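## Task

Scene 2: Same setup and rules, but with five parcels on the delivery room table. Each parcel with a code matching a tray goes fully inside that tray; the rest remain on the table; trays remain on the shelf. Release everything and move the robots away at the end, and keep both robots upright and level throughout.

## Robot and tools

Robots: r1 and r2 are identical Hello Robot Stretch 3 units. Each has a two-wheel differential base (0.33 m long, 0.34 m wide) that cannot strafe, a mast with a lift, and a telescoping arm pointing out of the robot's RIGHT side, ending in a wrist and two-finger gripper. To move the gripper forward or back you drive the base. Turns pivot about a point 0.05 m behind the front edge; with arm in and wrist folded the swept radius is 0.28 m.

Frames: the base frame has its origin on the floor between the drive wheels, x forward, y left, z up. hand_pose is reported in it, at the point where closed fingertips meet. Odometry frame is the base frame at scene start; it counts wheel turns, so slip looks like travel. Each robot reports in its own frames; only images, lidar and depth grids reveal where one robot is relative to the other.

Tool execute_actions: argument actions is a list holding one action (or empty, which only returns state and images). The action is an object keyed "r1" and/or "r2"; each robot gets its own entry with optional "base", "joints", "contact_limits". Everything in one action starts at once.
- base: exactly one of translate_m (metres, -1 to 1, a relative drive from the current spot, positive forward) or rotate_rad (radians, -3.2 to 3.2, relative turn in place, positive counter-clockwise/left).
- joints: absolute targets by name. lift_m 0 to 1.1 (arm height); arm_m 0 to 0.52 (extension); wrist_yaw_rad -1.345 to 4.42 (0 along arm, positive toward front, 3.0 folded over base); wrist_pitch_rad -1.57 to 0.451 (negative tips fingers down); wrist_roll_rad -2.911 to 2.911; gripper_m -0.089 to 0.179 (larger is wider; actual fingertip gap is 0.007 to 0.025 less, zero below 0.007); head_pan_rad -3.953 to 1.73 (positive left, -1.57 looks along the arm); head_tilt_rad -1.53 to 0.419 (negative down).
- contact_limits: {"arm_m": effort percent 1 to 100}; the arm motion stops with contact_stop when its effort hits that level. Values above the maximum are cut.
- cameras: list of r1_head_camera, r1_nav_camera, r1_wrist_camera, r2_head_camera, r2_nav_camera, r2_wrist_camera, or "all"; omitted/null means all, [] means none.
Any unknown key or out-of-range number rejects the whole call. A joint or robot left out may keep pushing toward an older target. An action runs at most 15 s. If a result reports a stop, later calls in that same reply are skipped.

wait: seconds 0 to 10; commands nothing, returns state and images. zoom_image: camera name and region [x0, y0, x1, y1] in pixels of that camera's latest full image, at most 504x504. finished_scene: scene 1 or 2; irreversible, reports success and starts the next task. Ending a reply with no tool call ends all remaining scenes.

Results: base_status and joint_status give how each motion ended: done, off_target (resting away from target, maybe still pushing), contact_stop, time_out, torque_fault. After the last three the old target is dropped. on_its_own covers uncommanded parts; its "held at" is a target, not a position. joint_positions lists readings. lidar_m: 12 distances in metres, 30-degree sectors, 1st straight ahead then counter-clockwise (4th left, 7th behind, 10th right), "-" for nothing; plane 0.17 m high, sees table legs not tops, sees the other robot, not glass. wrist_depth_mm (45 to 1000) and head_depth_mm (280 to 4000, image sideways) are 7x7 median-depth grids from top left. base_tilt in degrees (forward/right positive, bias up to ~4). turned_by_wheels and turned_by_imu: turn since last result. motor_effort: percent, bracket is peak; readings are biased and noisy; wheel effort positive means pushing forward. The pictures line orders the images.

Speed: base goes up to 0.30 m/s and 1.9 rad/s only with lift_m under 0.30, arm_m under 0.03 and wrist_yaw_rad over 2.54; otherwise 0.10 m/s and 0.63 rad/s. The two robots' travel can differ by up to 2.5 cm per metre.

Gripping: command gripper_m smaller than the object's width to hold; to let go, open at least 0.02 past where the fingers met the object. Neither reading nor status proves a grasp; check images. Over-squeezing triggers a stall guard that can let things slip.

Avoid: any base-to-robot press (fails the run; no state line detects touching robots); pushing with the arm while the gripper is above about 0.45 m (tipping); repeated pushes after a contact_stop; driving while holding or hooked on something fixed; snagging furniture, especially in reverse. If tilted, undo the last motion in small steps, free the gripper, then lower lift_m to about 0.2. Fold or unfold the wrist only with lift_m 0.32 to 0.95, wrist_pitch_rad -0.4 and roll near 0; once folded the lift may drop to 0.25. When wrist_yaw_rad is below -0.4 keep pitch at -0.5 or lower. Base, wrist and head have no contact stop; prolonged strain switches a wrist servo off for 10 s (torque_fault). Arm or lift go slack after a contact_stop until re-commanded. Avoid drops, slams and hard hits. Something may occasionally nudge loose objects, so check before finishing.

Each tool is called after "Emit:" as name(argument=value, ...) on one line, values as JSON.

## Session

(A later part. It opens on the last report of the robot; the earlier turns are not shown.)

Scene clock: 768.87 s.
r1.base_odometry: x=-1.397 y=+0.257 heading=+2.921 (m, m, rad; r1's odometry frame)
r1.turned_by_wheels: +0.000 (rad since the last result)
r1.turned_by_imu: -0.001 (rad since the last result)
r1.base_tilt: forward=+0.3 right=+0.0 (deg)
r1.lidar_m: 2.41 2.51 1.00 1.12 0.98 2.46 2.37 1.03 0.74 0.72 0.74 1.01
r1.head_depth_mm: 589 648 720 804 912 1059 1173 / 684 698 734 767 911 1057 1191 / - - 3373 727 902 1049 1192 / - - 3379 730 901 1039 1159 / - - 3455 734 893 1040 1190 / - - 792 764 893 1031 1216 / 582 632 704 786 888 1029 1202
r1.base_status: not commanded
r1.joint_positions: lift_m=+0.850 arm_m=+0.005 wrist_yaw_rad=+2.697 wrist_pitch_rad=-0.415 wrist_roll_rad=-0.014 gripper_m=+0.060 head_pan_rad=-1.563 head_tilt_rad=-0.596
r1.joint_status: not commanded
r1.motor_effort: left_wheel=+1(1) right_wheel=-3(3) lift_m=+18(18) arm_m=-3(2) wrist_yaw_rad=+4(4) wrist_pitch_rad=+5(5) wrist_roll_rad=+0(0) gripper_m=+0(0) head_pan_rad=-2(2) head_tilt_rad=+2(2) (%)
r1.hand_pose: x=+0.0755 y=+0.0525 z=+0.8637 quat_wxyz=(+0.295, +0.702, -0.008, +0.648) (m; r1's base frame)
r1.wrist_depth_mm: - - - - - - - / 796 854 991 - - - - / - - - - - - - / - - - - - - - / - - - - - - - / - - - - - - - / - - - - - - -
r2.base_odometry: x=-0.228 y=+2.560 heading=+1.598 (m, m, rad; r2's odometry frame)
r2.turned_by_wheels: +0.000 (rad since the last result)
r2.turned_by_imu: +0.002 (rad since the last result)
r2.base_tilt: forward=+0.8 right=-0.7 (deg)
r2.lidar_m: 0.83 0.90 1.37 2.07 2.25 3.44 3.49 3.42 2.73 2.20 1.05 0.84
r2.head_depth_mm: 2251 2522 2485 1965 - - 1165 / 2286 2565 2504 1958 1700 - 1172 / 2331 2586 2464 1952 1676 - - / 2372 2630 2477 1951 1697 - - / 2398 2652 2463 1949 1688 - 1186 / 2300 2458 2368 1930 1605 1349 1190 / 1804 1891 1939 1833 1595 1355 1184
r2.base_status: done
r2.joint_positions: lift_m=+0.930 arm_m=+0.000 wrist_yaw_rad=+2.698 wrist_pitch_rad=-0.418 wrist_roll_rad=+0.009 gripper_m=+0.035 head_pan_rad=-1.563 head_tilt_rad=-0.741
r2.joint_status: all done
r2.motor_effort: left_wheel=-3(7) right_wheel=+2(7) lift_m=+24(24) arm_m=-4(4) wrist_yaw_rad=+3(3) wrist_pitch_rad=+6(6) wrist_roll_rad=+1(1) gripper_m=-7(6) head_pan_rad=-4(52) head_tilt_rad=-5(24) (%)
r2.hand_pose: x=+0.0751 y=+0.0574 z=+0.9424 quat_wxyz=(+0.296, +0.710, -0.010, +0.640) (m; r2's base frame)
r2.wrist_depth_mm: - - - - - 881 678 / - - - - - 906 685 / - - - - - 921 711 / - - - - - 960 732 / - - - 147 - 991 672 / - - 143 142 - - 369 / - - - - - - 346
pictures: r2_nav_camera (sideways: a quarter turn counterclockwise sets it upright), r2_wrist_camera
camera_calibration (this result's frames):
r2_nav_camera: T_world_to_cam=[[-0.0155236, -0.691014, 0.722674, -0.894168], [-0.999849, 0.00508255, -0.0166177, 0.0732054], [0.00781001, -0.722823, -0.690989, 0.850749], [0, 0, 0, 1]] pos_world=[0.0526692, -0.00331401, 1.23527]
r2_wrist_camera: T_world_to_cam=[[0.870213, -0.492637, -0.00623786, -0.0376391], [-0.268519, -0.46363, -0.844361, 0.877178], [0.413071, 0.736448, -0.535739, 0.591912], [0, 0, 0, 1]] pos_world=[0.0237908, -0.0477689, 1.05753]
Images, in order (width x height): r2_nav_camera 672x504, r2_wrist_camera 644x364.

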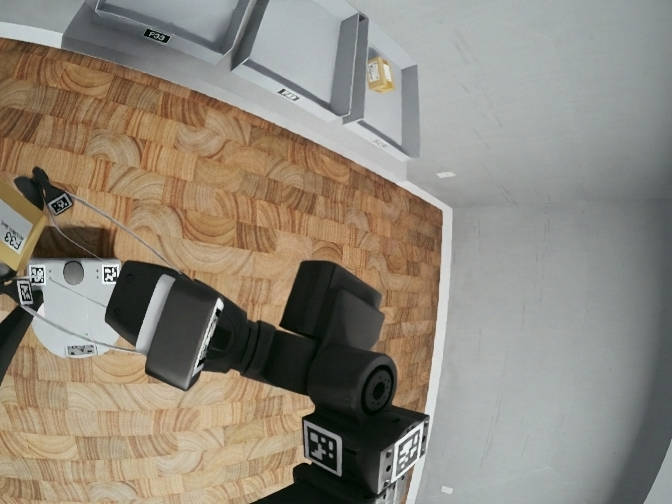

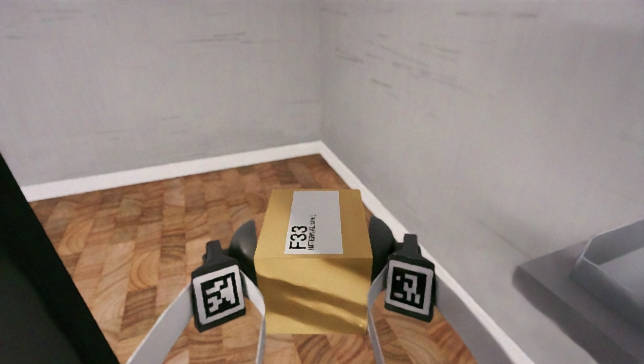

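Emit:
execute_actions(actions=[{"r2":{"base":{"rotate_rad":1.475},"joints":{"wrist_yaw_rad":0.0}}}], cameras=["r2_wrist_camera","r2_head_camera"])

Scene clock: 774.90 s.
r1.base_odometry: x=-1.397 y=+0.257 heading=+2.921 (m, m, rad; r1's odometry frame)
r1.turned_by_wheels: +0.000 (rad since the last result)
r1.turned_by_imu: -0.001 (rad since the last result)
r1.base_tilt: forward=+0.3 right=+0.1 (deg)
r1.lidar_m: 2.42 2.51 1.00 1.12 0.98 2.46 2.36 1.03 0.74 0.72 0.74 1.01
r1.head_depth_mm: 588 651 720 806 915 1056 1175 / 686 697 731 764 910 1053 1188 / - - 3392 728 898 1051 1186 / - - 3445 730 900 1042 1159 / - - 3374 735 899 1040 1193 / - - 792 767 897 1030 1213 / 585 632 707 788 894 1027 1201
r1.base_status: not commanded
r1.joint_positions: lift_m=+0.850 arm_m=+0.005 wrist_yaw_rad=+2.697 wrist_pitch_rad=-0.415 wrist_roll_rad=-0.014 gripper_m=+0.060 head_pan_rad=-1.563 head_tilt_rad=-0.596
r1.joint_status: not commanded
r1.motor_effort: left_wheel=+1(1) right_wheel=-3(2) lift_m=+18(18) arm_m=-3(3) wrist_yaw_rad=+4(5) wrist_pitch_rad=+5(5) wrist_roll_rad=+0(0) gripper_m=+0(0) head_pan_rad=-1(2) head_tilt_rad=+2(2) (%)
r1.hand_pose: x=+0.0755 y=+0.0525 z=+0.8637 quat_wxyz=(+0.295, +0.702, -0.008, +0.648) (m; r1's base frame)
r1.wrist_depth_mm: - - - - - - - / 796 852 994 - - - - / - - - - - - - / - - - - - - - / - - - - - - - / - - - - - - - / - - - - - - -
r2.base_odometry: x=-0.228 y=+2.560 heading=+3.073 (m, m, rad; r2's odometry frame)
r2.turned_by_wheels: +1.475 (rad since the last result)
r2.turned_by_imu: +1.464 (rad since the last result)
r2.base_tilt: forward=+0.9 right=-0.7 (deg)
r2.lidar_m: 2.07 2.17 3.02 3.48 3.64 2.78 2.70 1.15 0.86 0.83 0.87 1.22
r2.head_depth_mm: 693 776 861 804 - - - / 695 777 868 779 684 - - / 698 780 853 827 - - - / 699 782 855 820 - - 1189 / 701 786 873 795 653 1284 1189 / 702 785 894 1015 1141 1306 1186 / 704 791 896 1040 1232 1362 1185
r2.base_status: done
r2.joint_positions: lift_m=+0.930 arm_m=+0.000 wrist_yaw_rad=+0.003 wrist_pitch_rad=-0.418 wrist_roll_rad=+0.009 gripper_m=+0.035 head_pan_rad=-1.563 head_tilt_rad=-0.741
r2.joint_status: all done
r2.motor_effort: left_wheel=-3(8) right_wheel=+2(4) lift_m=+24(24) arm_m=-4(4) wrist_yaw_rad=-3(5) wrist_pitch_rad=+6(6) wrist_roll_rad=+1(1) gripper_m=-6(6) head_pan_rad=-4(4) head_tilt_rad=-5(4) (%)
r2.hand_pose: x=-0.0209 y=-0.3696 z=+0.9424 quat_wxyz=(+0.689, +0.147, -0.694, -0.147) (m; r2's base frame)
r2.wrist_depth_mm: 514 513 523 521 535 535 538 / 559 565 568 567 574 577 581 / 612 609 610 618 612 620 624 / 659 663 655 572 566 580 539 / 744 741 486 147 442 463 444 / 819 830 144 141 - 368 380 / 930 905 314 282 321 292 328
pictures: r2_head_camera (sideways: a quarter turn clockwise sets it upright), r2_wrist_camera
camera_calibration (this result's frames):
r2_head_camera: T_world_to_cam=[[-0.0398104, 0.666596, -0.744355, 0.991413], [0.999146, 0.0182767, -0.0370699, 0.0441708], [-0.0111063, -0.745195, -0.666754, 0.825303], [0, 0, 0, 1]] pos_world=[0.0045015, -0.0466677, 1.28987]
r2_wrist_camera: T_world_to_cam=[[-0.997635, 0.0684486, -0.00623889, 0.00387388], [0.0419276, 0.534132, -0.844361, 1.02867], [-0.0544629, -0.842625, -0.535739, 0.352666], [0, 0, 0, 1]] pos_world=[-0.0200578, -0.252546, 1.05753]
Images, in order (width x height): r2_head_camera 896x504, r2_wrist_camera 644x364.

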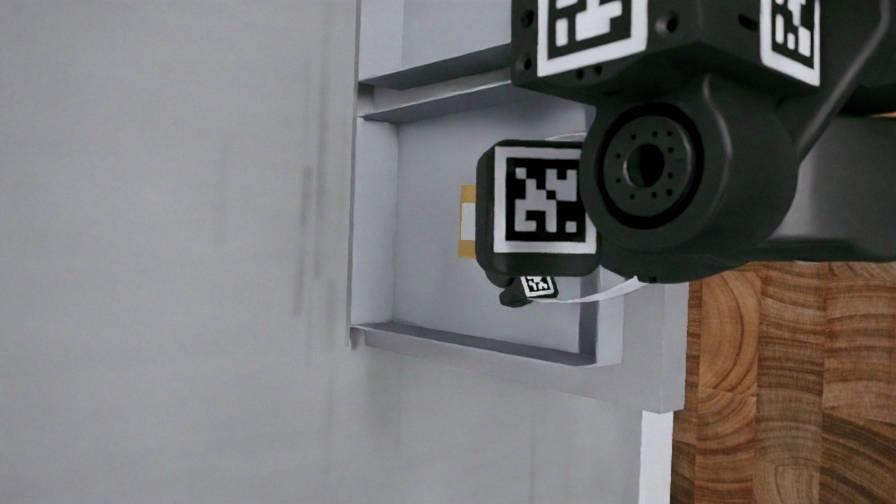

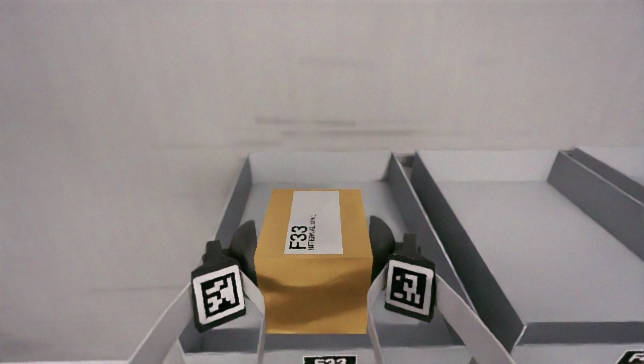

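Emit:
execute_actions(actions=[{"r2":{"joints":{"arm_m":0.245}}}], cameras=["r2_wrist_camera","r2_head_camera"])

Emit:
execute_actions(actions=[{"r2":{"joints":{"lift_m":0.787}}}], cameras=["r2_wrist_camera","r2_head_camera"])

Scene clock: 780.27 s.
r1.base_odometry: x=-1.397 y=+0.257 heading=+2.921 (m, m, rad; r1's odometry frame)
r1.turned_by_wheels: +0.000 (rad since the last result)
r1.turned_by_imu: -0.001 (rad since the last result)
r1.base_tilt: forward=+0.3 right=+0.1 (deg)
r1.lidar_m: 2.42 2.50 1.00 1.12 0.98 2.47 2.36 1.03 0.74 0.72 0.74 1.01
r1.head_depth_mm: 588 649 720 809 911 1056 1170 / 686 696 732 767 912 1055 1183 / - - 3406 726 899 1042 1192 / - - 3364 730 903 1045 1160 / - - 3428 733 897 1042 1189 / - - 791 765 892 1028 1215 / 582 631 704 789 889 1027 1207
r1.base_status: not commanded
r1.joint_positions: lift_m=+0.850 arm_m=+0.005 wrist_yaw_rad=+2.697 wrist_pitch_rad=-0.415 wrist_roll_rad=-0.014 gripper_m=+0.060 head_pan_rad=-1.563 head_tilt_rad=-0.596
r1.joint_status: not commanded
r1.motor_effort: left_wheel=+0(1) right_wheel=-2(3) lift_m=+18(18) arm_m=-3(3) wrist_yaw_rad=+4(4) wrist_pitch_rad=+5(5) wrist_roll_rad=+0(0) gripper_m=+0(0) head_pan_rad=-2(2) head_tilt_rad=+2(2) (%)
r1.hand_pose: x=+0.0755 y=+0.0525 z=+0.8637 quat_wxyz=(+0.295, +0.702, -0.008, +0.648) (m; r1's base frame)
r1.wrist_depth_mm: - - - - - - - / 802 845 999 - - - - / - - - - - - - / - - - - - - - / - - - - - - - / - - - - - - - / - - - - - - -
r2.base_odometry: x=-0.228 y=+2.560 heading=+3.073 (m, m, rad; r2's odometry frame)
r2.turned_by_wheels: +0.000 (rad since the last result)
r2.turned_by_imu: +0.001 (rad since the last result)
r2.base_tilt: forward=+0.9 right=-0.7 (deg)
r2.lidar_m: 2.07 2.17 2.99 3.49 3.66 2.77 2.70 1.15 0.86 0.83 0.87 1.22
r2.head_depth_mm: 693 762 - 737 649 1295 1200 / 694 753 - 763 643 1289 1196 / 697 752 - 774 658 1294 1194 / 698 769 856 775 657 1290 1196 / 700 785 875 774 654 1289 1188 / 702 788 896 1013 1141 1308 1189 / 704 789 896 1039 1238 1354 1188
r2.base_status: not commanded
r2.joint_positions: lift_m=+0.930 arm_m=+0.245 wrist_yaw_rad=+0.002 wrist_pitch_rad=-0.418 wrist_roll_rad=+0.009 gripper_m=+0.035 head_pan_rad=-1.563 head_tilt_rad=-0.741
r2.joint_status: all done
r2.motor_effort: left_wheel=-3(3) right_wheel=+2(2) lift_m=+24(24) arm_m=+3(4) wrist_yaw_rad=-2(4) wrist_pitch_rad=+6(6) wrist_roll_rad=+1(1) gripper_m=-7(6) head_pan_rad=-4(5) head_tilt_rad=-5(3) (%)
r2.hand_pose: x=-0.0211 y=-0.6141 z=+0.9424 quat_wxyz=(+0.689, +0.147, -0.694, -0.147) (m; r2's base frame)
r2.wrist_depth_mm: 296 299 301 303 306 308 310 / 323 326 327 332 330 330 335 / 349 352 353 354 359 361 364 / 380 385 388 376 394 399 403 / 422 424 421 147 429 426 429 / 472 481 144 142 - 359 369 / 537 531 314 305 323 289 324
pictures: r2_head_camera (sideways: a quarter turn clockwise sets it upright), r2_wrist_camera
camera_calibration (this result's frames):
r2_head_camera: T_world_to_cam=[[-0.0397544, 0.666651, -0.744309, 0.991352], [0.999147, 0.0181947, -0.0370692, 0.0441699], [-0.0111697, -0.745148, -0.666806, 0.825371], [0, 0, 0, 1]] pos_world=[0.00449754, -0.0466668, 1.28987]
r2_wrist_camera: T_world_to_cam=[[-0.997561, 0.0695261, -0.00623876, 0.0210323], [0.0425044, 0.534087, -0.844361, 1.15927], [-0.055373, -0.842566, -0.535739, 0.146632], [0, 0, 0, 1]] pos_world=[-0.0201737, -0.497067, 1.05753]
Images, in order (width x height): r2_head_camera 896x504, r2_wrist_camera 644x364.

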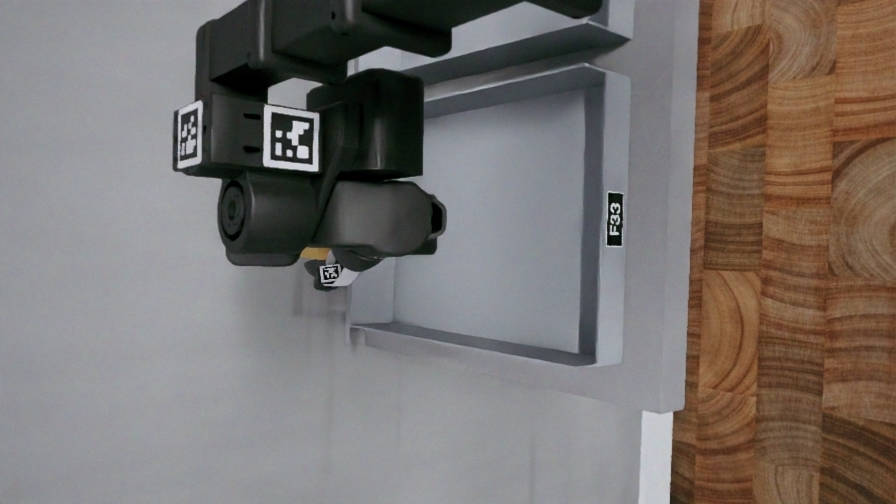

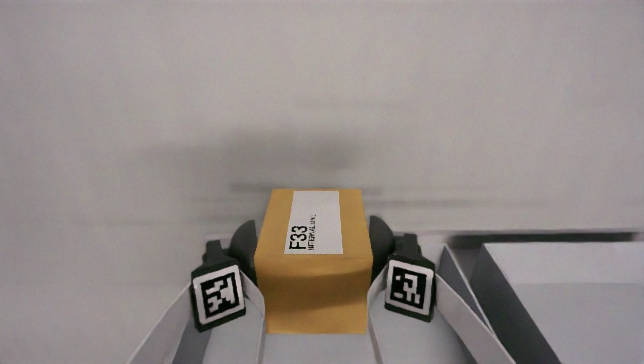

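Scene clock: 782.40 s.
r1.base_odometry: x=-1.397 y=+0.257 heading=+2.921 (m, m, rad; r1's odometry frame)
r1.turned_by_wheels: +0.000 (rad since the last result)
r1.turned_by_imu: +0.000 (rad since the last result)
r1.base_tilt: forward=+0.3 right=+0.1 (deg)
r1.lidar_m: 2.42 2.50 1.00 1.12 0.98 2.46 2.37 1.03 0.74 0.72 0.74 1.01
r1.head_depth_mm: 589 652 722 804 914 1056 1172 / 684 699 731 767 910 1053 1184 / - - 3381 728 903 1044 1189 / - - 3380 730 903 1046 1151 / - - 3433 734 894 1041 1183 / - - 791 766 895 1030 1215 / 584 631 703 787 891 1023 1203
r1.base_status: not commanded
r1.joint_positions: lift_m=+0.850 arm_m=+0.005 wrist_yaw_rad=+2.697 wrist_pitch_rad=-0.415 wrist_roll_rad=-0.014 gripper_m=+0.060 head_pan_rad=-1.563 head_tilt_rad=-0.596
r1.joint_status: not commanded
r1.motor_effort: left_wheel=+1(1) right_wheel=-2(2) lift_m=+17(18) arm_m=-3(3) wrist_yaw_rad=+4(4) wrist_pitch_rad=+5(5) wrist_roll_rad=+0(0) gripper_m=+0(0) head_pan_rad=-2(2) head_tilt_rad=+2(2) (%)
r1.hand_pose: x=+0.0755 y=+0.0525 z=+0.8637 quat_wxyz=(+0.295, +0.702, -0.008, +0.648) (m; r1's base frame)
r1.wrist_depth_mm: - - - - - - - / 812 857 960 - - - - / - - - - - - - / - - - - - - - / - - - - - - - / - - - - - - - / - - - - - - -
r2.base_odometry: x=-0.228 y=+2.560 heading=+3.073 (m, m, rad; r2's odometry frame)
r2.turned_by_wheels: +0.000 (rad since the last result)
r2.turned_by_imu: +0.001 (rad since the last result)
r2.base_tilt: forward=+1.0 right=-0.7 (deg)
r2.lidar_m: 2.07 2.17 3.01 3.48 3.66 2.78 2.70 1.15 0.86 0.83 0.87 1.22
r2.head_depth_mm: 692 774 862 805 697 - - / 694 776 865 - 616 1292 1192 / 695 779 853 - 615 1290 1193 / 699 782 855 846 640 1289 1190 / 700 785 874 773 655 1288 1191 / 702 786 893 1014 1141 1309 1189 / 705 789 899 1042 1237 1360 1184
r2.base_status: not commanded
r2.joint_positions: lift_m=+0.787 arm_m=+0.245 wrist_yaw_rad=+0.002 wrist_pitch_rad=-0.418 wrist_roll_rad=+0.009 gripper_m=+0.035 head_pan_rad=-1.563 head_tilt_rad=-0.741
r2.joint_status: all done
r2.motor_effort: left_wheel=-3(3) right_wheel=+2(2) lift_m=+18(22) arm_m=+3(3) wrist_yaw_rad=-1(2) wrist_pitch_rad=+6(6) wrist_roll_rad=+1(1) gripper_m=-7(7) head_pan_rad=-4(3) head_tilt_rad=-5(4) (%)
r2.hand_pose: x=-0.0211 y=-0.6141 z=+0.7998 quat_wxyz=(+0.689, +0.147, -0.694, -0.147) (m; r2's base frame)
r2.wrist_depth_mm: 297 299 301 304 305 308 309 / 322 323 326 329 330 333 336 / 353 348 286 289 285 278 288 / 379 230 293 292 297 238 207 / 416 195 241 147 253 223 169 / 141 186 144 141 - 199 161 / 141 166 164 159 169 169 159
pictures: r2_head_camera (sideways: a quarter turn clockwise sets it upright), r2_wrist_camera
camera_calibration (this result's frames):
r2_head_camera: T_world_to_cam=[[-0.0397544, 0.666651, -0.744309, 0.991352], [0.999147, 0.0181949, -0.0370692, 0.0441699], [-0.0111696, -0.745148, -0.666806, 0.825371], [0, 0, 0, 1]] pos_world=[0.00449755, -0.0466668, 1.28987]
r2_wrist_camera: T_world_to_cam=[[-0.997561, 0.069526, -0.00623886, 0.0201427], [0.0425044, 0.534087, -0.844361, 1.03885], [-0.0553729, -0.842566, -0.535739, 0.0702252], [0, 0, 0, 1]] pos_world=[-0.0201737, -0.497069, 0.914915]
Images, in order (width x height): r2_head_camera 896x504, r2_wrist_camera 644x364.

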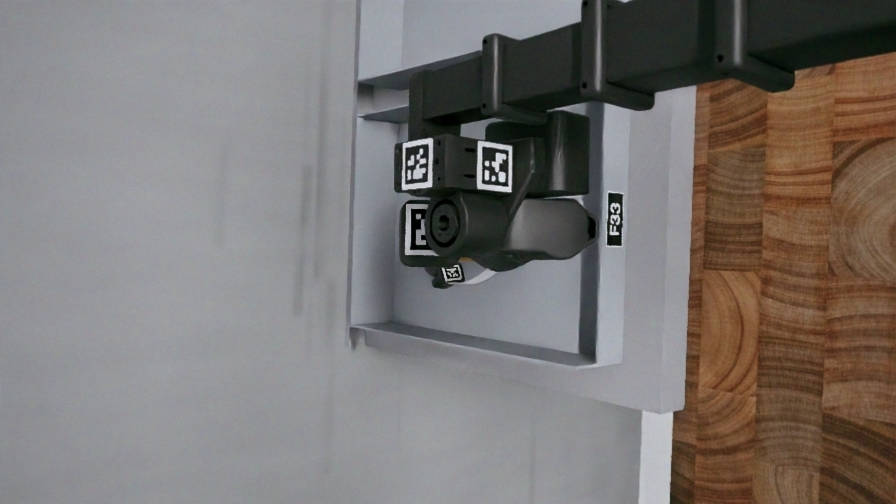

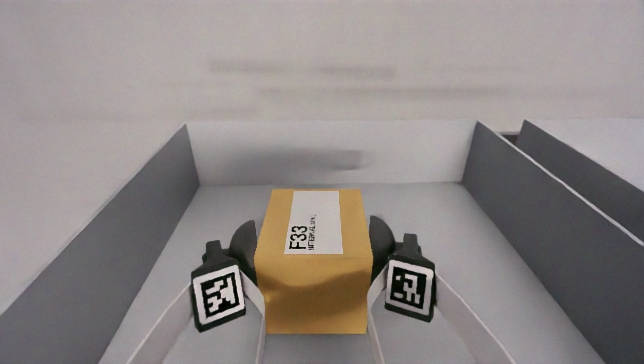

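Emit:
execute_actions(actions=[{"r2":{"joints":{"lift_m":0.778}}}], cameras=["r2_wrist_camera"])

Scene clock: 786.83 s.
r1.base_odometry: x=-1.397 y=+0.257 heading=+2.921 (m, m, rad; r1's odometry frame)
r1.turned_by_wheels: +0.000 (rad since the last result)
r1.turned_by_imu: -0.001 (rad since the last result)
r1.base_tilt: forward=+0.3 right=+0.0 (deg)
r1.lidar_m: 2.42 2.50 1.00 1.12 0.98 2.46 2.36 1.02 0.74 0.71 0.74 1.01
r1.head_depth_mm: 589 651 721 804 918 1059 1179 / 685 699 733 764 910 1050 1193 / - - 3418 732 903 1052 1184 / - - 3401 729 902 1044 1156 / - - 3369 734 896 1033 1194 / - - 790 765 893 1030 1218 / 583 631 704 787 892 1031 1205
r1.base_status: not commanded
r1.joint_positions: lift_m=+0.850 arm_m=+0.005 wrist_yaw_rad=+2.697 wrist_pitch_rad=-0.415 wrist_roll_rad=-0.014 gripper_m=+0.060 head_pan_rad=-1.563 head_tilt_rad=-0.596
r1.joint_status: not commanded
r1.motor_effort: left_wheel=+1(1) right_wheel=-2(2) lift_m=+17(17) arm_m=-3(3) wrist_yaw_rad=+4(4) wrist_pitch_rad=+5(5) wrist_roll_rad=+0(0) gripper_m=+0(0) head_pan_rad=-3(2) head_tilt_rad=+2(1) (%)
r1.hand_pose: x=+0.0755 y=+0.0525 z=+0.8637 quat_wxyz=(+0.295, +0.702, -0.008, +0.648) (m; r1's base frame)
r1.wrist_depth_mm: - - - - - - - / 791 858 971 - - - - / - - - - - - - / - - - - - - - / - - - - - - - / - - - - - - - / - - - - - - -
r2.base_odometry: x=-0.228 y=+2.560 heading=+3.073 (m, m, rad; r2's odometry frame)
r2.turned_by_wheels: +0.000 (rad since the last result)
r2.turned_by_imu: +0.001 (rad since the last result)
r2.base_tilt: forward=+0.9 right=-0.7 (deg)
r2.lidar_m: 2.07 2.17 3.01 3.49 3.67 2.78 2.70 1.15 0.86 0.83 0.87 1.22
r2.head_depth_mm: 693 775 862 806 690 - - / 694 777 865 833 - 1296 1194 / 696 780 852 - 614 1296 1190 / 698 784 855 858 627 1286 1192 / 700 784 875 775 654 1282 1190 / 702 787 893 1014 1142 1315 1185 / 704 789 897 1041 1236 1361 1180
r2.base_status: not commanded
r2.joint_positions: lift_m=+0.778 arm_m=+0.245 wrist_yaw_rad=+0.002 wrist_pitch_rad=-0.418 wrist_roll_rad=+0.009 gripper_m=+0.035 head_pan_rad=-1.563 head_tilt_rad=-0.741
r2.joint_status: all done
r2.motor_effort: left_wheel=-3(3) right_wheel=+2(2) lift_m=+18(17) arm_m=+3(4) wrist_yaw_rad=+0(2) wrist_pitch_rad=+6(6) wrist_roll_rad=+1(1) gripper_m=-6(7) head_pan_rad=-4(4) head_tilt_rad=-5(4) (%)
r2.hand_pose: x=-0.0211 y=-0.6141 z=+0.7908 quat_wxyz=(+0.689, +0.147, -0.694, -0.147) (m; r2's base frame)
r2.wrist_depth_mm: 299 299 301 303 305 307 311 / 322 325 325 327 331 331 335 / 350 341 281 283 285 273 277 / 381 212 290 290 290 237 186 / 150 194 228 147 239 219 160 / 141 181 144 142 - 187 161 / 141 159 156 154 159 159 154
pictures: r2_wrist_camera
camera_calibration (this result's frames):
r2_wrist_camera: T_world_to_cam=[[-0.997561, 0.0695261, -0.00623883, 0.0200866], [0.0425045, 0.534087, -0.844361, 1.03125], [-0.0553731, -0.842566, -0.535739, 0.0654008], [0, 0, 0, 1]] pos_world=[-0.0201737, -0.497069, 0.905911]
Images, in order (width x height): r2_wrist_camera 644x364.

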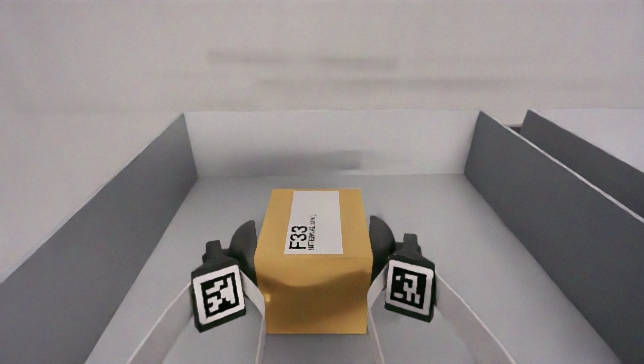

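Emit:
execute_actions(actions=[{"r2":{"joints":{"lift_m":0.774,"gripper_m":0.11}}}], cameras=["r2_wrist_camera","r2_head_camera"])

Scene clock: 790.30 s.
r1.base_odometry: x=-1.397 y=+0.257 heading=+2.921 (m, m, rad; r1's odometry frame)
r1.turned_by_wheels: +0.000 (rad since the last result)
r1.turned_by_imu: +0.000 (rad since the last result)
r1.base_tilt: forward=+0.3 right=+0.0 (deg)
r1.lidar_m: 2.41 2.50 1.00 1.12 0.98 2.45 2.37 1.03 0.75 0.72 0.74 1.01
r1.head_depth_mm: 589 649 723 805 915 1057 1163 / 684 699 730 767 911 1055 1187 / - - 3363 729 902 1045 1193 / - - 3423 730 899 1043 1156 / - - 3403 732 896 1038 1192 / - - 792 766 895 1030 1214 / 583 629 705 787 889 1025 1208
r1.base_status: not commanded
r1.joint_positions: lift_m=+0.850 arm_m=+0.005 wrist_yaw_rad=+2.697 wrist_pitch_rad=-0.415 wrist_roll_rad=-0.014 gripper_m=+0.060 head_pan_rad=-1.563 head_tilt_rad=-0.596
r1.joint_status: not commanded
r1.motor_effort: left_wheel=+1(1) right_wheel=-2(2) lift_m=+17(17) arm_m=-3(2) wrist_yaw_rad=+4(4) wrist_pitch_rad=+5(5) wrist_roll_rad=+0(0) gripper_m=+0(0) head_pan_rad=-2(2) head_tilt_rad=+2(2) (%)
r1.hand_pose: x=+0.0755 y=+0.0525 z=+0.8637 quat_wxyz=(+0.295, +0.702, -0.008, +0.648) (m; r1's base frame)
r1.wrist_depth_mm: - - - - - - - / 804 876 965 - - - - / - - - - - - - / - - - - - - - / - - - - - - - / - - - - - - - / - - - - - - -
r2.base_odometry: x=-0.228 y=+2.560 heading=+3.073 (m, m, rad; r2's odometry frame)
r2.turned_by_wheels: +0.000 (rad since the last result)
r2.turned_by_imu: +0.001 (rad since the last result)
r2.base_tilt: forward=+0.8 right=-0.7 (deg)
r2.lidar_m: 2.07 2.17 3.02 3.48 3.67 2.78 2.70 1.15 0.85 0.83 0.87 1.22
r2.head_depth_mm: 693 776 862 803 681 - - / 694 778 863 834 - 1315 1196 / 697 781 852 - 610 1289 1191 / 698 783 856 845 628 1287 1191 / 700 784 873 773 652 1284 1186 / 702 788 895 1015 1141 1310 1186 / 704 789 898 1041 1238 1362 1187
r2.base_status: not commanded
r2.joint_positions: lift_m=+0.774 arm_m=+0.245 wrist_yaw_rad=+0.002 wrist_pitch_rad=-0.413 wrist_roll_rad=+0.009 gripper_m=+0.110 head_pan_rad=-1.563 head_tilt_rad=-0.741
r2.joint_status: all done
r2.motor_effort: left_wheel=-3(3) right_wheel=+2(2) lift_m=+17(17) arm_m=+3(4) wrist_yaw_rad=-1(1) wrist_pitch_rad=+4(6) wrist_roll_rad=+1(1) gripper_m=+1(80) head_pan_rad=-4(4) head_tilt_rad=-4(6) (%)
r2.hand_pose: x=-0.0211 y=-0.6148 z=+0.7880 quat_wxyz=(+0.689, +0.145, -0.695, -0.145) (m; r2's base frame)
r2.wrist_depth_mm: 297 298 301 303 307 307 310 / 321 322 325 326 330 334 336 / 349 347 277 277 278 271 279 / 383 211 287 286 287 238 186 / 150 194 225 147 229 215 160 / 141 169 178 143 185 191 161 / 141 152 156 154 156 154 151
pictures: r2_head_camera (sideways: a quarter turn clockwise sets it upright), r2_wrist_camera
camera_calibration (this result's frames):
r2_head_camera: T_world_to_cam=[[-0.0397544, 0.666651, -0.744309, 0.991352], [0.999147, 0.0181947, -0.0370692, 0.0441699], [-0.0111697, -0.745148, -0.666806, 0.825371], [0, 0, 0, 1]] pos_world=[0.00449754, -0.0466668, 1.28987]
r2_wrist_camera: T_world_to_cam=[[-0.997561, 0.0694906, -0.00661544, 0.0203919], [0.0425113, 0.529614, -0.847173, 1.02873], [-0.0553669, -0.845387, -0.531277, 0.0581059], [0, 0, 0, 1]] pos_world=[-0.0201735, -0.497126, 0.902519]
Images, in order (width x height): r2_head_camera 896x504, r2_wrist_camera 644x364.

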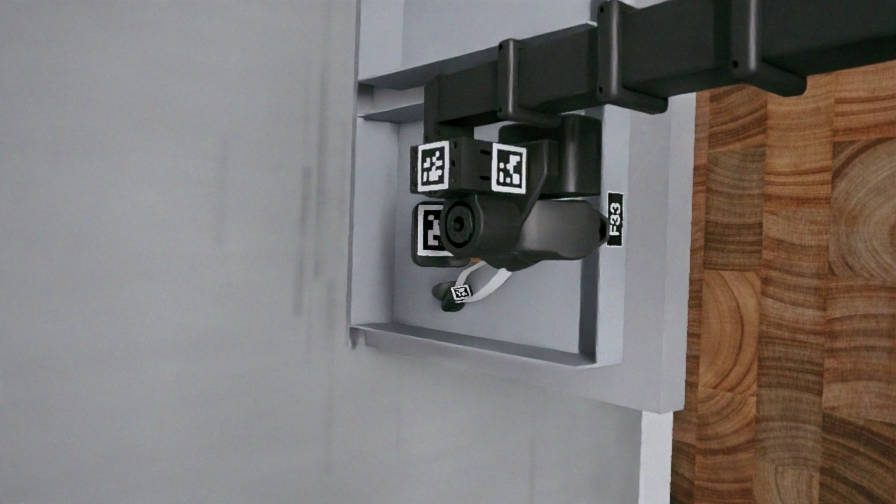

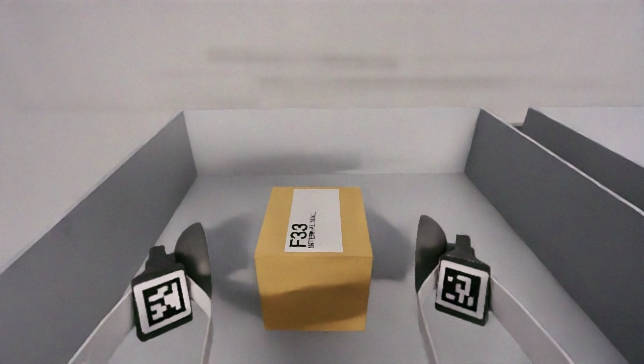

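Released in the F33 tray. Lift and retract.

Emit:
execute_actions(actions=[{"r2":{"joints":{"lift_m":0.92,"arm_m":0.0}}}], cameras=["r2_wrist_camera","r2_head_camera","r2_nav_camera","r1_nav_camera"])

Scene clock: 795.13 s.
r1.base_odometry: x=-1.397 y=+0.257 heading=+2.921 (m, m, rad; r1's odometry frame)
r1.turned_by_wheels: +0.000 (rad since the last result)
r1.turned_by_imu: -0.001 (rad since the last result)
r1.base_tilt: forward=+0.3 right=+0.0 (deg)
r1.lidar_m: 2.42 2.50 1.00 1.12 0.98 2.46 2.37 1.02 0.74 0.72 0.74 1.01
r1.head_depth_mm: 587 651 720 805 914 1057 1174 / 684 700 732 766 911 1050 1183 / - - 3352 729 902 1048 1189 / - - 3398 730 905 1045 1156 / - - 3384 731 899 1037 1186 / - - 791 765 895 1033 1213 / 582 632 701 787 889 1021 1206
r1.base_status: not commanded
r1.joint_positions: lift_m=+0.850 arm_m=+0.005 wrist_yaw_rad=+2.697 wrist_pitch_rad=-0.415 wrist_roll_rad=-0.014 gripper_m=+0.060 head_pan_rad=-1.563 head_tilt_rad=-0.596
r1.joint_status: not commanded
r1.motor_effort: left_wheel=+1(1) right_wheel=-2(3) lift_m=+17(18) arm_m=-3(3) wrist_yaw_rad=+4(4) wrist_pitch_rad=+5(5) wrist_roll_rad=+0(0) gripper_m=+0(0) head_pan_rad=-2(2) head_tilt_rad=+2(3) (%)
r1.hand_pose: x=+0.0755 y=+0.0525 z=+0.8637 quat_wxyz=(+0.295, +0.702, -0.008, +0.648) (m; r1's base frame)
r1.wrist_depth_mm: - - - - - - - / 825 841 1000 - - - - / - - - - - - - / - - - - - - - / - - - - - - - / - - - - - - - / - - - - - - -
r2.base_odometry: x=-0.228 y=+2.560 heading=+3.073 (m, m, rad; r2's odometry frame)
r2.turned_by_wheels: +0.000 (rad since the last result)
r2.turned_by_imu: +0.001 (rad since the last result)
r2.base_tilt: forward=+1.0 right=-0.7 (deg)
r2.lidar_m: 2.07 2.17 3.01 3.49 3.66 2.79 2.70 1.15 0.86 0.83 0.87 1.22
r2.head_depth_mm: 694 774 864 805 - - - / 694 779 865 781 660 - - / 696 780 851 801 - - - / 700 783 857 773 - - 1193 / 701 784 873 797 639 1289 1192 / 703 786 895 1013 1137 1307 1187 / 705 789 899 1038 1234 1360 1186
r2.base_status: not commanded
r2.joint_positions: lift_m=+0.920 arm_m=+0.000 wrist_yaw_rad=+0.002 wrist_pitch_rad=-0.413 wrist_roll_rad=+0.009 gripper_m=+0.110 head_pan_rad=-1.563 head_tilt_rad=-0.741
r2.joint_status: all done
r2.motor_effort: left_wheel=-3(3) right_wheel=+2(2) lift_m=+24(27) arm_m=-4(6) wrist_yaw_rad=-1(2) wrist_pitch_rad=+4(5) wrist_roll_rad=+1(1) gripper_m=+1(1) head_pan_rad=-4(4) head_tilt_rad=-4(4) (%)
r2.hand_pose: x=-0.0212 y=-0.3702 z=+0.9335 quat_wxyz=(+0.689, +0.145, -0.695, -0.146) (m; r2's base frame)
r2.wrist_depth_mm: 519 520 523 527 526 531 539 / 556 562 564 565 572 586 579 / 611 609 612 601 605 616 622 / 658 654 640 569 548 569 512 / 732 734 436 434 437 457 441 / 814 816 369 372 371 373 371 / 921 863 314 314 315 291 313
pictures: r1_nav_camera (sideways: a quarter turn counterclockwise sets it upright), r2_head_camera (sideways: a quarter turn clockwise sets it upright), r2_nav_camera (sideways: a quarter turn counterclockwise sets it upright), r2_wrist_camera
camera_calibration (this result's frames):
r1_nav_camera: T_world_to_cam=[[0.0333506, -0.548701, 0.835353, -1.0458], [-0.998873, -0.0465295, 0.0093162, 0.046775], [0.0337568, -0.834723, -0.549634, 0.672749], [0, 0, 0, 1]] pos_world=[0.0588905, -0.0100937, 1.24294]
r2_head_camera: T_world_to_cam=[[-0.0397543, 0.666656, -0.744305, 0.991347], [0.999147, 0.0181948, -0.0370691, 0.0441698], [-0.0111698, -0.745144, -0.66681, 0.825376], [0, 0, 0, 1]] pos_world=[0.00449753, -0.0466667, 1.28987]
r2_nav_camera: T_world_to_cam=[[-0.0156423, -0.691115, 0.722576, -0.894039], [-0.999848, 0.00525775, -0.0166158, 0.073203], [0.00768432, -0.722726, -0.691092, 0.850884], [0, 0, 0, 1]] pos_world=[0.0526686, -0.00331254, 1.23527]
r2_wrist_camera: T_world_to_cam=[[-0.997554, 0.0695899, -0.00657542, 0.00433671], [0.0425613, 0.530086, -0.846875, 1.02233], [-0.0554484, -0.845084, -0.531751, 0.342695], [0, 0, 0, 1]] pos_world=[-0.0201838, -0.25262, 1.04804]
Images, in order (width x height): r1_nav_camera 672x504, r2_head_camera 896x504, r2_nav_camera 672x504, r2_wrist_camera 644x364.

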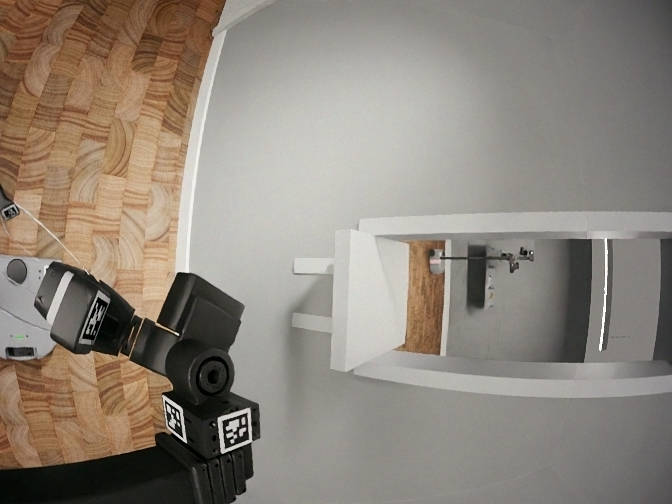

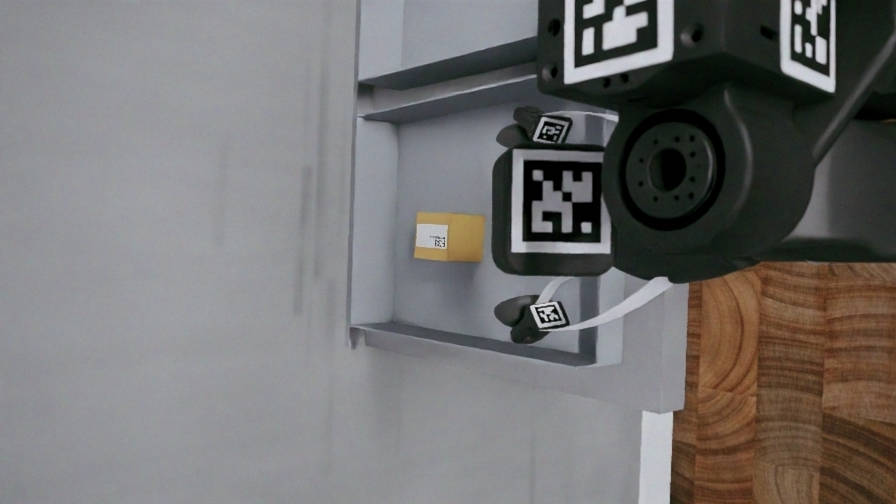

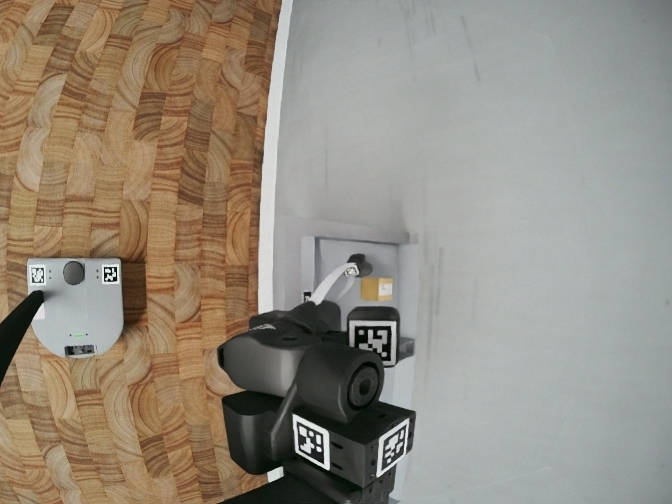

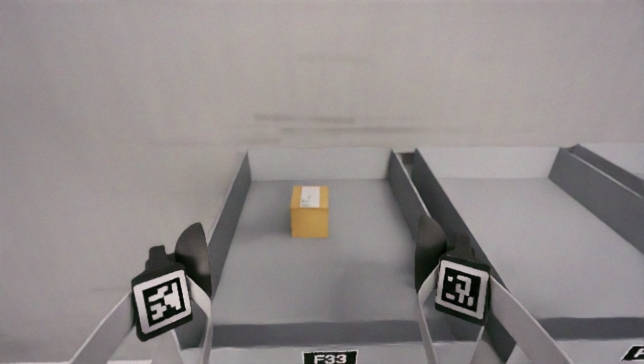

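Emit:
execute_actions(actions=[{"r1":{"joints":{"head_pan_rad":1.5,"head_tilt_rad":-0.35}},"r2":{"joints":{"wrist_yaw_rad":2.7,"gripper_m":0.06,"head_pan_rad":-2.2,"head_tilt_rad":-0.6}}}], cameras=["r1_head_camera","r2_head_camera","r2_nav_camera","r1_nav_camera"])

Scene clock: 801.00 s.
r1.base_odometry: x=-1.397 y=+0.257 heading=+2.921 (m, m, rad; r1's odometry frame)
r1.turned_by_wheels: +0.000 (rad since the last result)
r1.turned_by_imu: -0.001 (rad since the last result)
r1.base_tilt: forward=+0.3 right=+0.1 (deg)
r1.lidar_m: 2.42 2.51 1.00 1.12 0.98 2.47 2.37 1.02 0.74 0.71 0.74 1.01
r1.head_depth_mm: 3325 3531 3805 3951 2586 1950 1543 / 3338 3523 3735 3843 1081 1164 1260 / 3304 3485 3673 1641 1076 1944 1561 / 3276 3454 3622 1657 1091 1963 1568 / 3246 3449 3569 1678 1094 1911 1573 / 3193 3362 3606 1690 1101 1845 1580 / 3166 3329 3543 1828 1112 1706 1168
r1.base_status: not commanded
r1.joint_positions: lift_m=+0.850 arm_m=+0.005 wrist_yaw_rad=+2.697 wrist_pitch_rad=-0.415 wrist_roll_rad=-0.014 gripper_m=+0.060 head_pan_rad=+1.493 head_tilt_rad=-0.359
r1.joint_status: all done
r1.motor_effort: left_wheel=+1(1) right_wheel=-2(2) lift_m=+17(17) arm_m=-3(3) wrist_yaw_rad=+4(4) wrist_pitch_rad=+5(5) wrist_roll_rad=+0(0) gripper_m=+0(0) head_pan_rad=+4(33) head_tilt_rad=+4(23) (%)
r1.hand_pose: x=+0.0755 y=+0.0525 z=+0.8637 quat_wxyz=(+0.295, +0.702, -0.008, +0.648) (m; r1's base frame)
r1.wrist_depth_mm: - - - - - - - / 803 863 961 - - - - / - - - - - - - / - - - - - - - / - - - - - - - / - - - - - - - / - - - - - - -
r2.base_odometry: x=-0.228 y=+2.560 heading=+3.073 (m, m, rad; r2's odometry frame)
r2.turned_by_wheels: +0.000 (rad since the last result)
r2.turned_by_imu: +0.001 (rad since the last result)
r2.base_tilt: forward=+0.7 right=-0.7 (deg)
r2.lidar_m: 2.07 2.17 3.00 3.50 3.65 2.78 2.70 1.15 0.86 0.83 0.87 1.22
r2.head_depth_mm: 1035 1161 1325 937 817 1511 - / 961 1067 1190 971 762 - - / 896 992 1093 917 758 - - / 842 924 1023 899 792 - - / 793 864 951 928 775 - - / 749 813 888 902 749 - - / 709 768 837 877 728 - -
r2.base_status: not commanded
r2.joint_positions: lift_m=+0.920 arm_m=+0.000 wrist_yaw_rad=+2.697 wrist_pitch_rad=-0.413 wrist_roll_rad=+0.009 gripper_m=+0.060 head_pan_rad=-2.193 head_tilt_rad=-0.606
r2.joint_status: all done
r2.motor_effort: left_wheel=-3(3) right_wheel=+2(2) lift_m=+24(24) arm_m=-4(4) wrist_yaw_rad=+2(4) wrist_pitch_rad=+4(4) wrist_roll_rad=+1(1) gripper_m=+0(80) head_pan_rad=-4(45) head_tilt_rad=+3(15) (%)
r2.hand_pose: x=+0.0755 y=+0.0579 z=+0.9335 quat_wxyz=(+0.295, +0.709, -0.012, +0.640) (m; r2's base frame)
r2.wrist_depth_mm: - - - - - - - / - - - - - - - / - - - - - - - / - - - - - - - / - - - - - - - / - - - - - - - / - - - - - - -
pictures: r1_head_camera (sideways: a quarter turn clockwise sets it upright), r1_nav_camera (sideways: a quarter turn counterclockwise sets it upright), r2_head_camera (sideways: a quarter turn clockwise sets it upright), r2_nav_camera (sideways: a quarter turn counterclockwise sets it upright)
camera_calibration (this result's frames):
r1_head_camera: T_world_to_cam=[[-0.0576094, -0.332335, -0.9414, 1.25179], [-0.994286, 0.103984, 0.0241373, -0.020344], [0.0898686, 0.937412, -0.336426, 0.392138], [0, 0, 0, 1]] pos_world=[0.0166466, 0.0505354, 1.31086]
r1_nav_camera: T_world_to_cam=[[-0.0027536, 0.339227, 0.9407, -1.183], [0.998939, -0.0423093, 0.0181813, 0.0230427], [0.0459679, 0.939752, -0.338751, 0.398265], [0, 0, 0, 1]] pos_world=[-0.0445832, 0.0280107, 1.24734]
r2_head_camera: T_world_to_cam=[[0.29878, 0.476238, -0.826999, 1.09708], [0.815314, -0.577761, -0.0381521, 0.0467077], [-0.495977, -0.662865, -0.560907, 0.690566], [0, 0, 0, 1]] pos_world=[-0.0233615, -0.0377319, 1.29641]
r2_nav_camera: T_world_to_cam=[[-0.359528, -0.465577, 0.808689, -1.00419], [-0.806387, 0.591108, -0.018193, 0.0740792], [-0.469552, -0.658657, -0.587955, 0.719635], [0, 0, 0, 1]] pos_world=[0.0366098, -0.0373219, 1.23653]
Images, in order (width x height): r1_head_camera 896x504, r1_nav_camera 672x504, r2_head_camera 896x504, r2_nav_camera 672x504.

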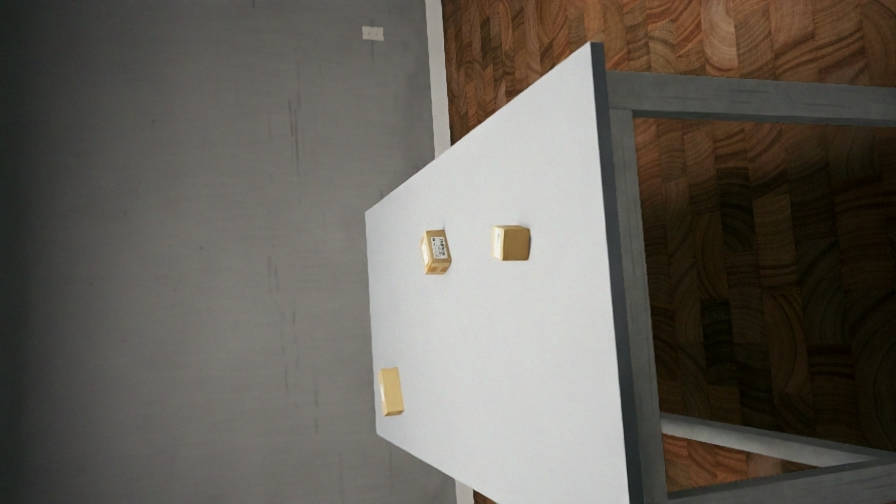

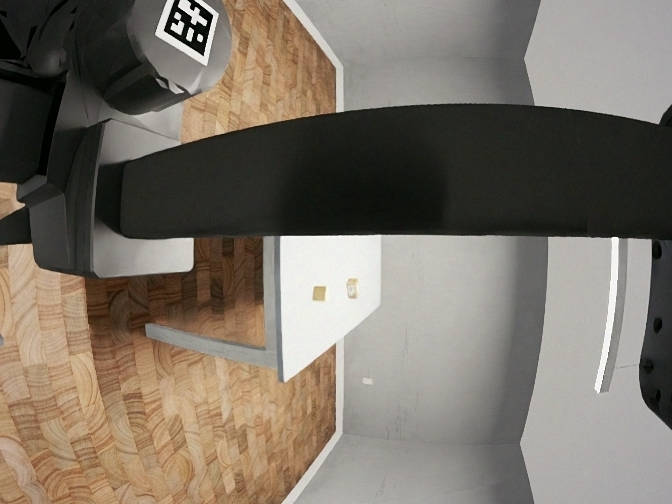

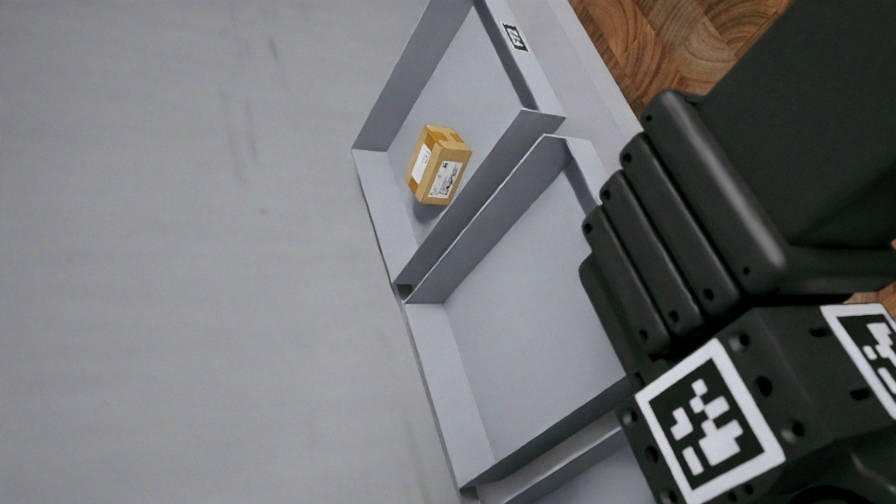

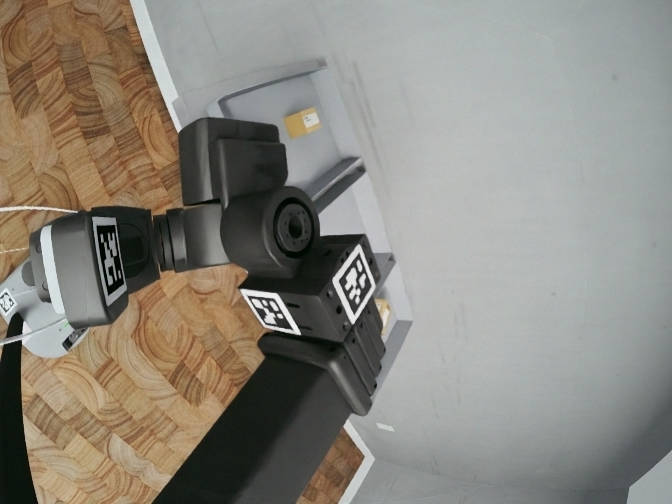

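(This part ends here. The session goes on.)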